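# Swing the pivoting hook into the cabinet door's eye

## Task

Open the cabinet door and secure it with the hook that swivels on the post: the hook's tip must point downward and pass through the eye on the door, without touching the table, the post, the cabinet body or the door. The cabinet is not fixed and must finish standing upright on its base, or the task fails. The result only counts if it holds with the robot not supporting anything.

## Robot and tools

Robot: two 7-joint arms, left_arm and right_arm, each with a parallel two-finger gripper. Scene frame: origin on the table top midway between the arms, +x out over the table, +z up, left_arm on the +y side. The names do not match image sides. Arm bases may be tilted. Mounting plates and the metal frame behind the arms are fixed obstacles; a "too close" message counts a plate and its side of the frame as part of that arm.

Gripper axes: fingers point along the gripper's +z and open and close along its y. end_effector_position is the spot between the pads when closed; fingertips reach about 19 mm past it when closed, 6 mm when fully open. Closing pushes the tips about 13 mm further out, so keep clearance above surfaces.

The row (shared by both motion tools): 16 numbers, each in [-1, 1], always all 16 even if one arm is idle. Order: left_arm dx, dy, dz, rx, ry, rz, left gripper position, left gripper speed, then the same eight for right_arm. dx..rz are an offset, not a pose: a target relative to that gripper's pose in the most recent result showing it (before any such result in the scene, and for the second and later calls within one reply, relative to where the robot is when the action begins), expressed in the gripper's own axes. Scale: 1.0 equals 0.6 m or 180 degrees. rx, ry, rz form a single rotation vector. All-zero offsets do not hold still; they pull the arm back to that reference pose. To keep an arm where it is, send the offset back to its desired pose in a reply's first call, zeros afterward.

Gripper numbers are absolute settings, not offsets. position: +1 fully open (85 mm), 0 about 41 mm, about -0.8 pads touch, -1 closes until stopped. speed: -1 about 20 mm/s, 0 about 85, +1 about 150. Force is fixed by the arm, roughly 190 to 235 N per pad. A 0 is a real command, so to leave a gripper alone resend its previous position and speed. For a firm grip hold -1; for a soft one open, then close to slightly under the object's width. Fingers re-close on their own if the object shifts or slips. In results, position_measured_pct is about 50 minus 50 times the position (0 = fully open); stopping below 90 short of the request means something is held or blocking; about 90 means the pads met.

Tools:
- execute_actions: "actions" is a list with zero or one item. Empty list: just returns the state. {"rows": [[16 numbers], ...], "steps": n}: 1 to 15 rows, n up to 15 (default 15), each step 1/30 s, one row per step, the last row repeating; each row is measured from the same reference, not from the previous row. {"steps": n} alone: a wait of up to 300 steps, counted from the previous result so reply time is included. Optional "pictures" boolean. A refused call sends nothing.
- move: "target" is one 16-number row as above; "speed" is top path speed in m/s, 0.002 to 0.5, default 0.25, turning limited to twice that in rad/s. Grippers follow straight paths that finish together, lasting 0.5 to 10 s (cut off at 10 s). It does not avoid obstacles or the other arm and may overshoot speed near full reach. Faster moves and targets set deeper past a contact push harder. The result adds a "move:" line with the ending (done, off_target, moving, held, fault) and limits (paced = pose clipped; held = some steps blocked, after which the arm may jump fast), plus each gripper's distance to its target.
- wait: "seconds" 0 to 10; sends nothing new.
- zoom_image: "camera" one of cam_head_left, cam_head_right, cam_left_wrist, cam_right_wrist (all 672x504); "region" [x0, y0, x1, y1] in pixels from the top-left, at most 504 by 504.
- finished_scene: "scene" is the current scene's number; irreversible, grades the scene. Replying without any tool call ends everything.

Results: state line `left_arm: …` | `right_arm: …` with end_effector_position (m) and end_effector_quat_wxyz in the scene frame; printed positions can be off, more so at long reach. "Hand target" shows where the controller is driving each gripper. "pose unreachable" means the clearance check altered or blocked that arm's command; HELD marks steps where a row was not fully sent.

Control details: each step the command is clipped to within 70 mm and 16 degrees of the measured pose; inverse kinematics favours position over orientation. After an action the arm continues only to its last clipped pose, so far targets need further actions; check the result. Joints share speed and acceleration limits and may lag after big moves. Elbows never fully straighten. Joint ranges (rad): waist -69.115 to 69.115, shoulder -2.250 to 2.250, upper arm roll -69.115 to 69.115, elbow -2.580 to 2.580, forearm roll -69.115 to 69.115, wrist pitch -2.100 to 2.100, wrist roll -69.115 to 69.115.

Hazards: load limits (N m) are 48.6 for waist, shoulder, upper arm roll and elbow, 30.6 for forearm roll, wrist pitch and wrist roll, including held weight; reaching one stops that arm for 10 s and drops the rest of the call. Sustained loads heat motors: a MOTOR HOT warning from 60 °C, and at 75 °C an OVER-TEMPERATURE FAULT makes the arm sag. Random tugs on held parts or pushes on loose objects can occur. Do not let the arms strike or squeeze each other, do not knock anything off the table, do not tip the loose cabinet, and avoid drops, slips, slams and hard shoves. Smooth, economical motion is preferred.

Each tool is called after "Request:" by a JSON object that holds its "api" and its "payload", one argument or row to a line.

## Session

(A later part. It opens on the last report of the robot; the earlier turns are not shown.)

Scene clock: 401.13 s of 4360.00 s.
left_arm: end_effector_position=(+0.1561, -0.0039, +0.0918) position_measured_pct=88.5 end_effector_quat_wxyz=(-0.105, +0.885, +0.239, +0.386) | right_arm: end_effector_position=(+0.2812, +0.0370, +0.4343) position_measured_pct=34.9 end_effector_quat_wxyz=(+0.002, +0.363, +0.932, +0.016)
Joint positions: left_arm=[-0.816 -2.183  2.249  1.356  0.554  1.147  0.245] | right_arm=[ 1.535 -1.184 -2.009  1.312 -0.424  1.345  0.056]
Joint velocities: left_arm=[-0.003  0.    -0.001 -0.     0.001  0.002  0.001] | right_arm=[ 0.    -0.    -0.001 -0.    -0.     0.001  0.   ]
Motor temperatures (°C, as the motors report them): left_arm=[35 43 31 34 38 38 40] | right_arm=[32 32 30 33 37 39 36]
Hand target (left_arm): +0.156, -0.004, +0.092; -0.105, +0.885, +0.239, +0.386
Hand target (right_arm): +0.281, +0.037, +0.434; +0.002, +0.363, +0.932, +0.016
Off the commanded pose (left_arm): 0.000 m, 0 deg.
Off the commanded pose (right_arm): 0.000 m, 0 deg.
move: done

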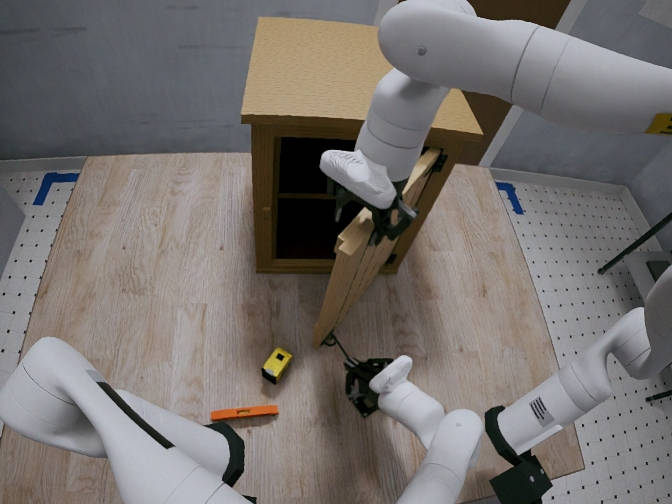

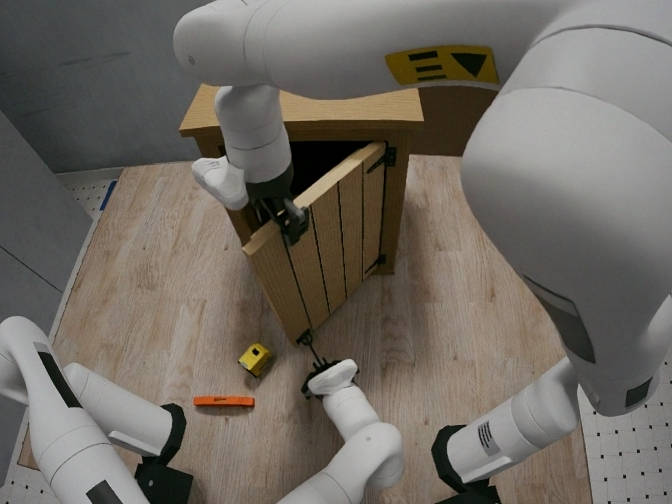

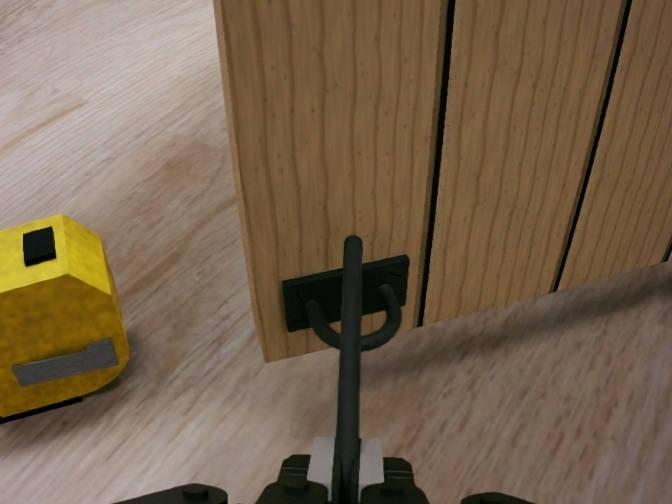

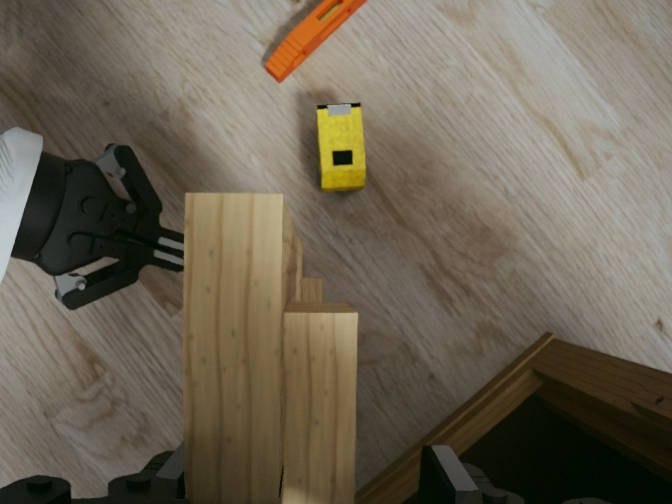

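Aligned. Pitch down 14°.

Request:
{"api": "move", "payload": {
  "target": [-0.019,0,0.0177,0,-0.0778,0,-1,0, 0,-0.01,0,0,0,0,0.3,0],
  "speed": 0.03
}}

Request:
{"api": "zoom_image", "payload": {
  "camera": "cam_head_left",
  "region": [270, 300, 410, 405]
}}

Scene clock: 410.80 s of 4360.00 s.
left_arm: end_effector_position=(+0.1558, -0.0042, +0.0767) position_measured_pct=88.5 end_effector_quat_wxyz=(-0.075, +0.925, +0.250, +0.276) | right_arm: end_effector_position=(+0.2771, +0.0325, +0.4341) position_measured_pct=34.9 end_effector_quat_wxyz=(+0.002, +0.363, +0.932, +0.016)
Joint positions: left_arm=[-0.939 -2.047  2.295  1.527  0.664  0.922  0.076] | right_arm=[ 1.522 -1.177 -2.006  1.335 -0.423  1.336  0.058]
Joint velocities: left_arm=[-0.003  0.002  0.     0.003  0.002 -0.005 -0.005] | right_arm=[-0.     0.    -0.    -0.    -0.    -0.001  0.   ]
Motor temperatures (°C, as the motors report them): left_arm=[35 43 31 34 38 38 40] | right_arm=[32 32 30 33 37 39 36]
Hand target (left_arm): +0.156, -0.004, +0.076; -0.075, +0.925, +0.250, +0.276
Hand target (right_arm): +0.277, +0.033, +0.434; +0.002, +0.363, +0.932, +0.016
Off the commanded pose (left_arm): 0.001 m, 0 deg.
Off the commanded pose (right_arm): 0.000 m, 0 deg.
After step 90, 2.37 s passed at rest.
move: done

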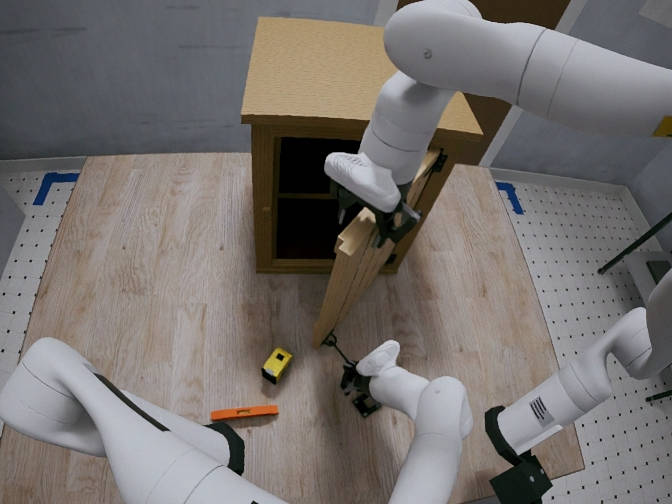

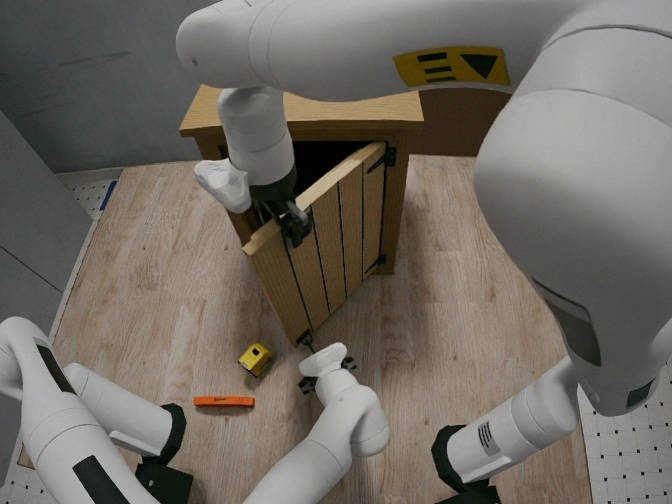

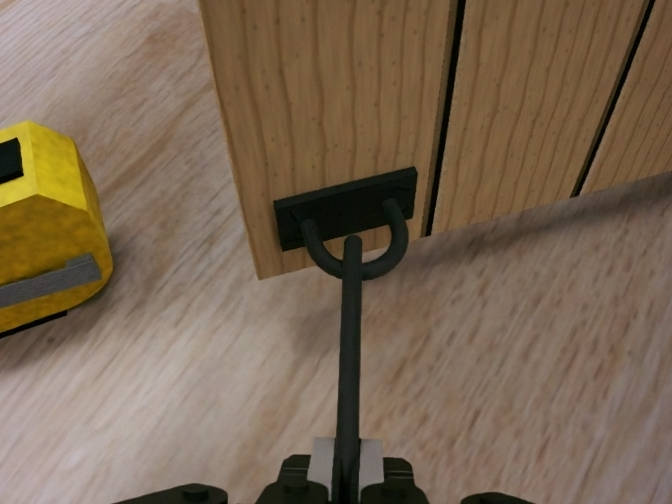

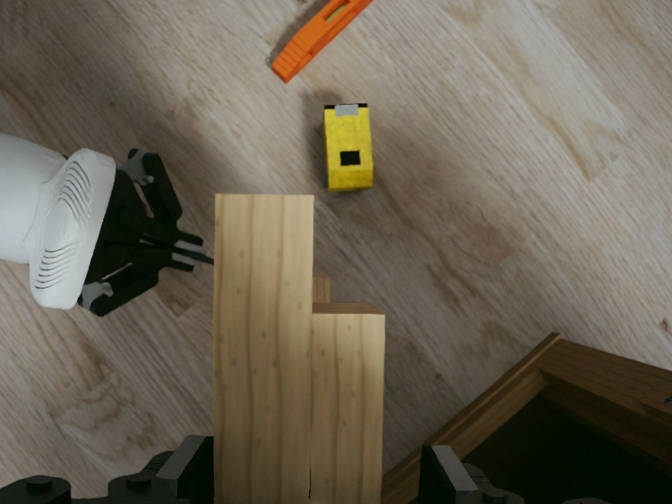

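Region (270, 300, 410, 405) of cam_head_left's 672x504 image, scaled by 3.600, with more detail than that image has; it fills the top 378 rows of this view, and the rest is white.

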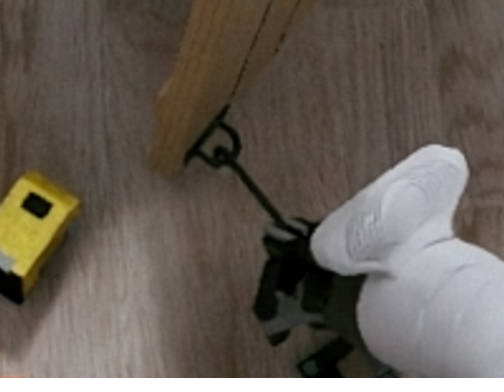

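Request:
{"api": "move", "payload": {
  "target": [-0.0063,0,0.0068,0,-0.0278,0,-1,0, 0,0,0,0,0,0,0.3,0],
  "speed": 0.02
}}

Scene clock: 417.97 s of 4360.00 s.
left_arm: end_effector_position=(+0.1551, -0.0047, +0.0757) position_measured_pct=88.5 end_effector_quat_wxyz=(-0.063, +0.936, +0.253, +0.237) | right_arm: end_effector_position=(+0.2771, +0.0325, +0.4341) position_measured_pct=34.9 end_effector_quat_wxyz=(+0.002, +0.363, +0.932, +0.016)
Joint positions: left_arm=[-0.995 -1.989  2.315  1.582  0.695  0.848  0.007] | right_arm=[ 1.522 -1.177 -2.006  1.335 -0.423  1.336  0.058]
Joint velocities: left_arm=[-0.002  0.004  0.002  0.    -0.002 -0.003  0.001] | right_arm=[-0.     0.     0.     0.     0.    -0.001  0.002]
Motor temperatures (°C, as the motors report them): left_arm=[35 43 31 34 38 38 40] | right_arm=[32 32 30 33 37 39 36]
Hand target (left_arm): +0.155, -0.005, +0.071; -0.064, +0.936, +0.253, +0.236
Hand target (right_arm): +0.277, +0.033, +0.434; +0.002, +0.363, +0.932, +0.016
Off the commanded pose (left_arm): 0.004 m, 0 deg.
Off the commanded pose (right_arm): 0.000 m, 0 deg.
After step 90, 1.77 s passed at rest.
move: off_target (left_arm)

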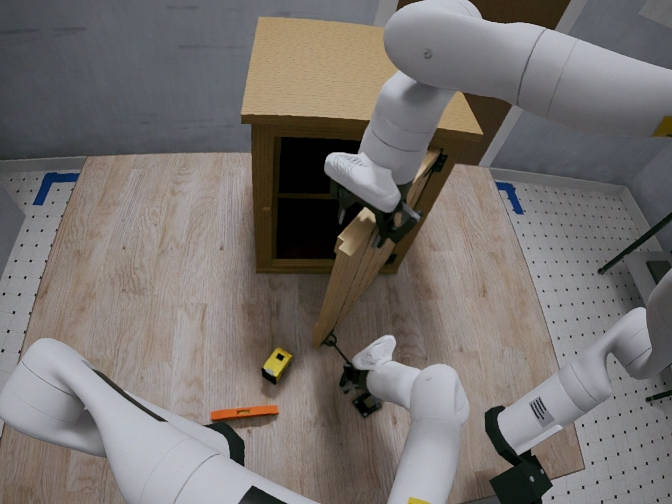

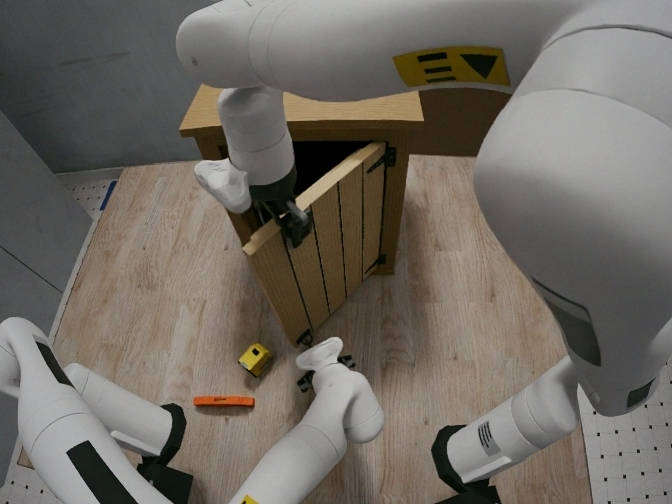

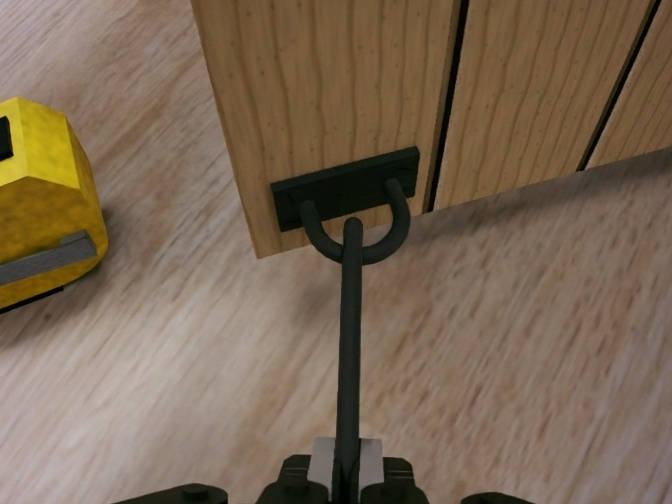

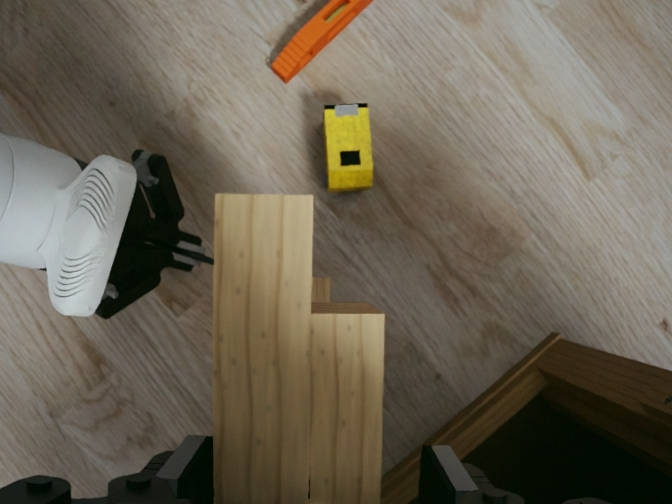

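Resting on the ring. Release and retreat.

Request:
{"api": "move", "payload": {
  "target": [0,0,0,0,0,0,0,0, 0,0,0,0,0,0,0.3,0]
}}

Request:
{"api": "move", "payload": {
  "target": [0,0.05,-0.2,0,0,0,0,0, 0,0,-0.12,0,0,0,0.3,0],
  "speed": 0.1
}}

Request:
{"api": "zoom_image", "payload": {
  "camera": "cam_left_wrist",
  "region": [100, 100, 500, 400]
}}

Scene clock: 423.90 s of 4360.00 s.
left_arm: end_effector_position=(+0.1551, -0.0047, +0.0757) position_measured_pct=50.0 end_effector_quat_wxyz=(-0.063, +0.936, +0.253, +0.237) | right_arm: end_effector_position=(+0.2771, +0.0325, +0.4341) position_measured_pct=34.9 end_effector_quat_wxyz=(+0.002, +0.363, +0.932, +0.016)
Joint positions: left_arm=[-0.995 -1.989  2.316  1.582  0.694  0.848  0.007] | right_arm=[ 1.522 -1.177 -2.006  1.335 -0.423  1.336  0.058]
Joint velocities: left_arm=[-0.    -0.001 -0.     0.    -0.    -0.001 -0.001] | right_arm=[-0.    -0.    -0.     0.    -0.    -0.001  0.   ]
Motor temperatures (°C, as the motors report them): left_arm=[35 43 31 34 38 38 40] | right_arm=[32 32 30 33 37 39 36]
Hand target (left_arm): +0.155, -0.005, +0.076; -0.063, +0.936, +0.253, +0.237
Hand target (right_arm): +0.277, +0.033, +0.434; +0.002, +0.363, +0.932, +0.016
Off the commanded pose (left_arm): 0.000 m, 0 deg.
Off the commanded pose (right_arm): 0.000 m, 0 deg.
After step 90, 2.13 s passed at rest.
move: done

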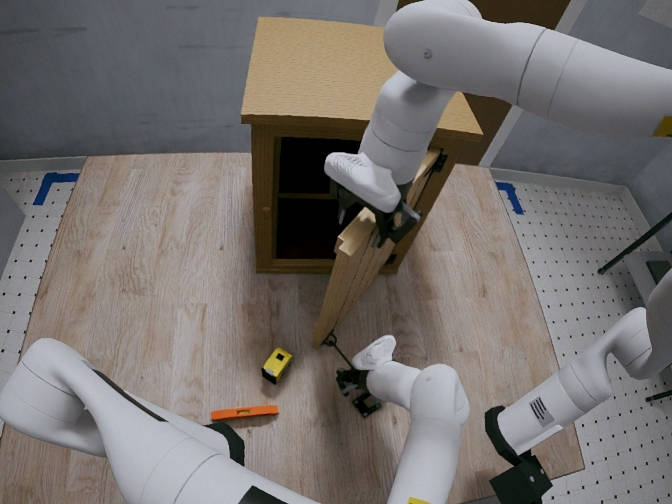

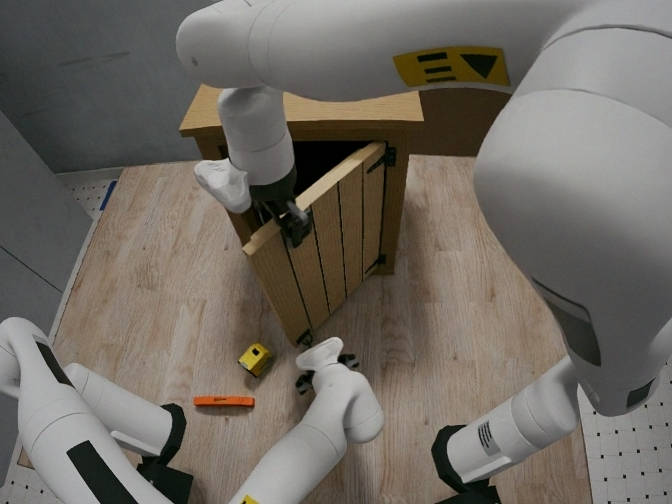

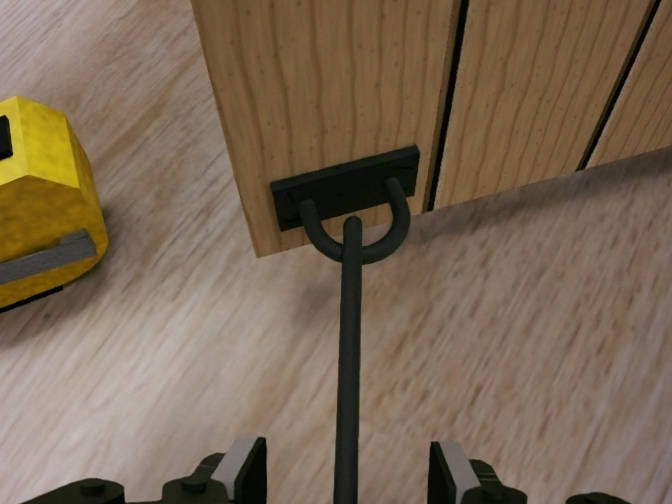

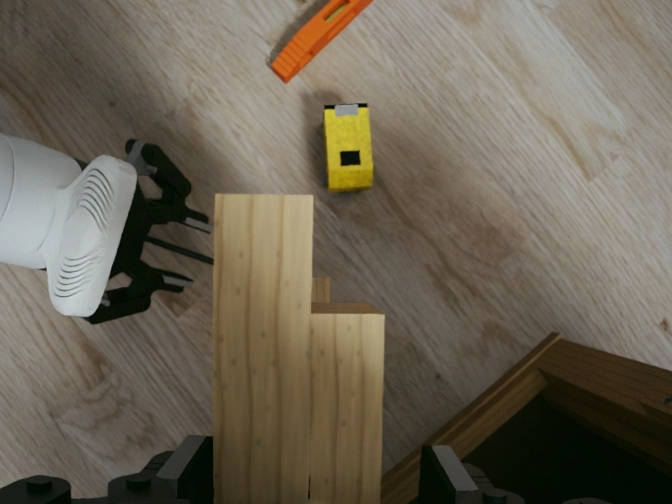

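Scene clock: 425.50 s of 4360.00 s.
left_arm: end_effector_position=(+0.1204, -0.0596, +0.1808) position_measured_pct=50.0 end_effector_quat_wxyz=(-0.064, +0.936, +0.252, +0.237) | right_arm: end_effector_position=(+0.2761, +0.0306, +0.5060) position_measured_pct=34.9 end_effector_quat_wxyz=(+0.002, +0.363, +0.932, +0.016)
Joint positions: left_arm=[-0.965 -1.869  2.208  1.395  0.584  1.151  0.089] | right_arm=[ 1.517 -1.132 -1.979  1.157 -0.387  1.535  0.012]
Joint velocities: left_arm=[-0.001  0.001 -0.    -0.003 -0.     0.002  0.   ] | right_arm=[ 0.001  0.    -0.001 -0.002  0.001  0.001  0.   ]
Motor temperatures (°C, as the motors report them): left_arm=[35 43 31 34 38 38 40] | right_arm=[32 32 30 33 37 39 36]
Hand target (left_arm): +0.120, -0.060, +0.181; -0.064, +0.936, +0.252, +0.237
Hand target (right_arm): +0.276, +0.031, +0.506; +0.002, +0.363, +0.932, +0.016
Off the commanded pose (left_arm): 0.001 m, 0 deg.
Off the commanded pose (right_arm): 0.000 m, 0 deg.
move: done

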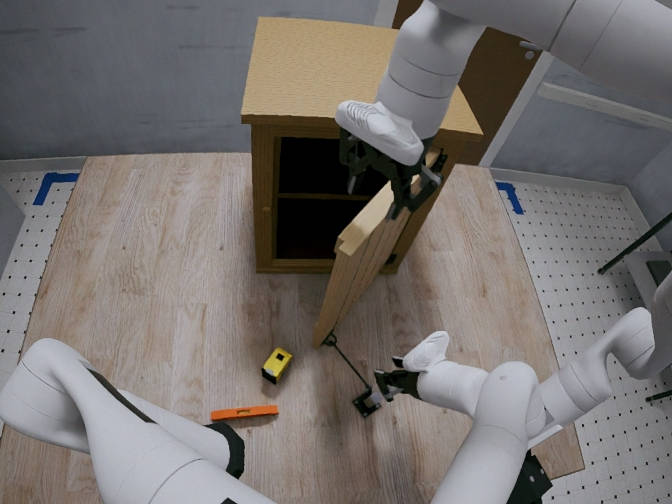

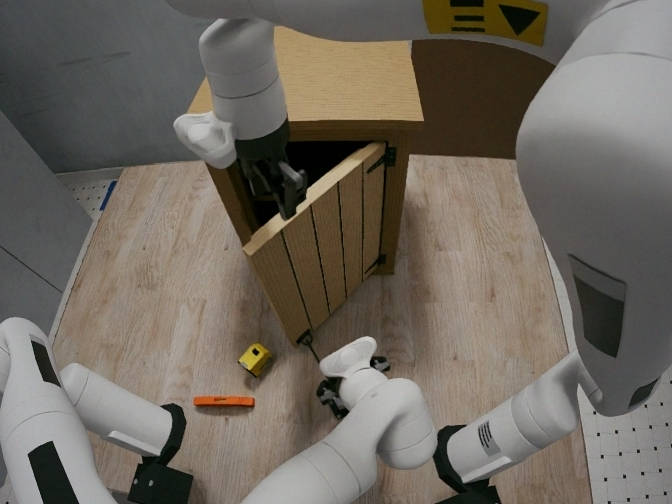

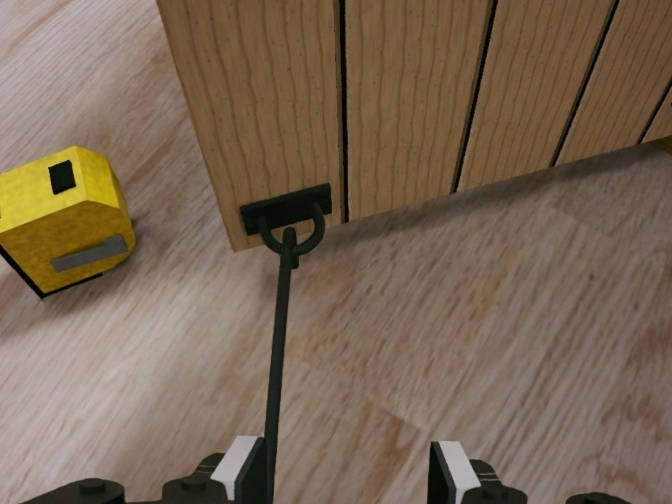

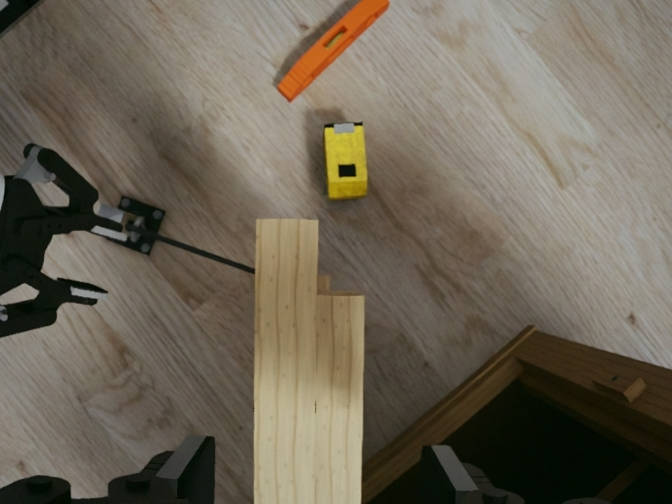

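Region (100, 100, 500, 400) of cam_left_wrist's 672x504 image, scaled by 1.260; it fills the top 378 rows of this view, and the rest is white.

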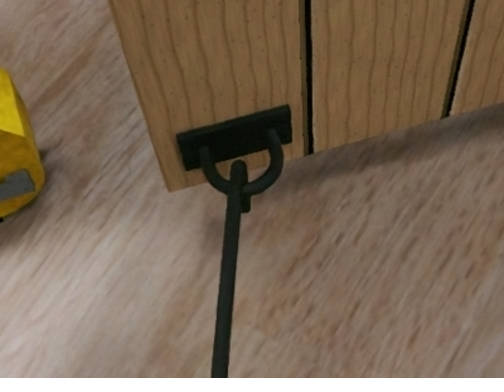

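The tip is through the eye.

Request:
{"api": "finished_scene", "payload": {
  "scene": 1
}}

The scene is finished: the task was done.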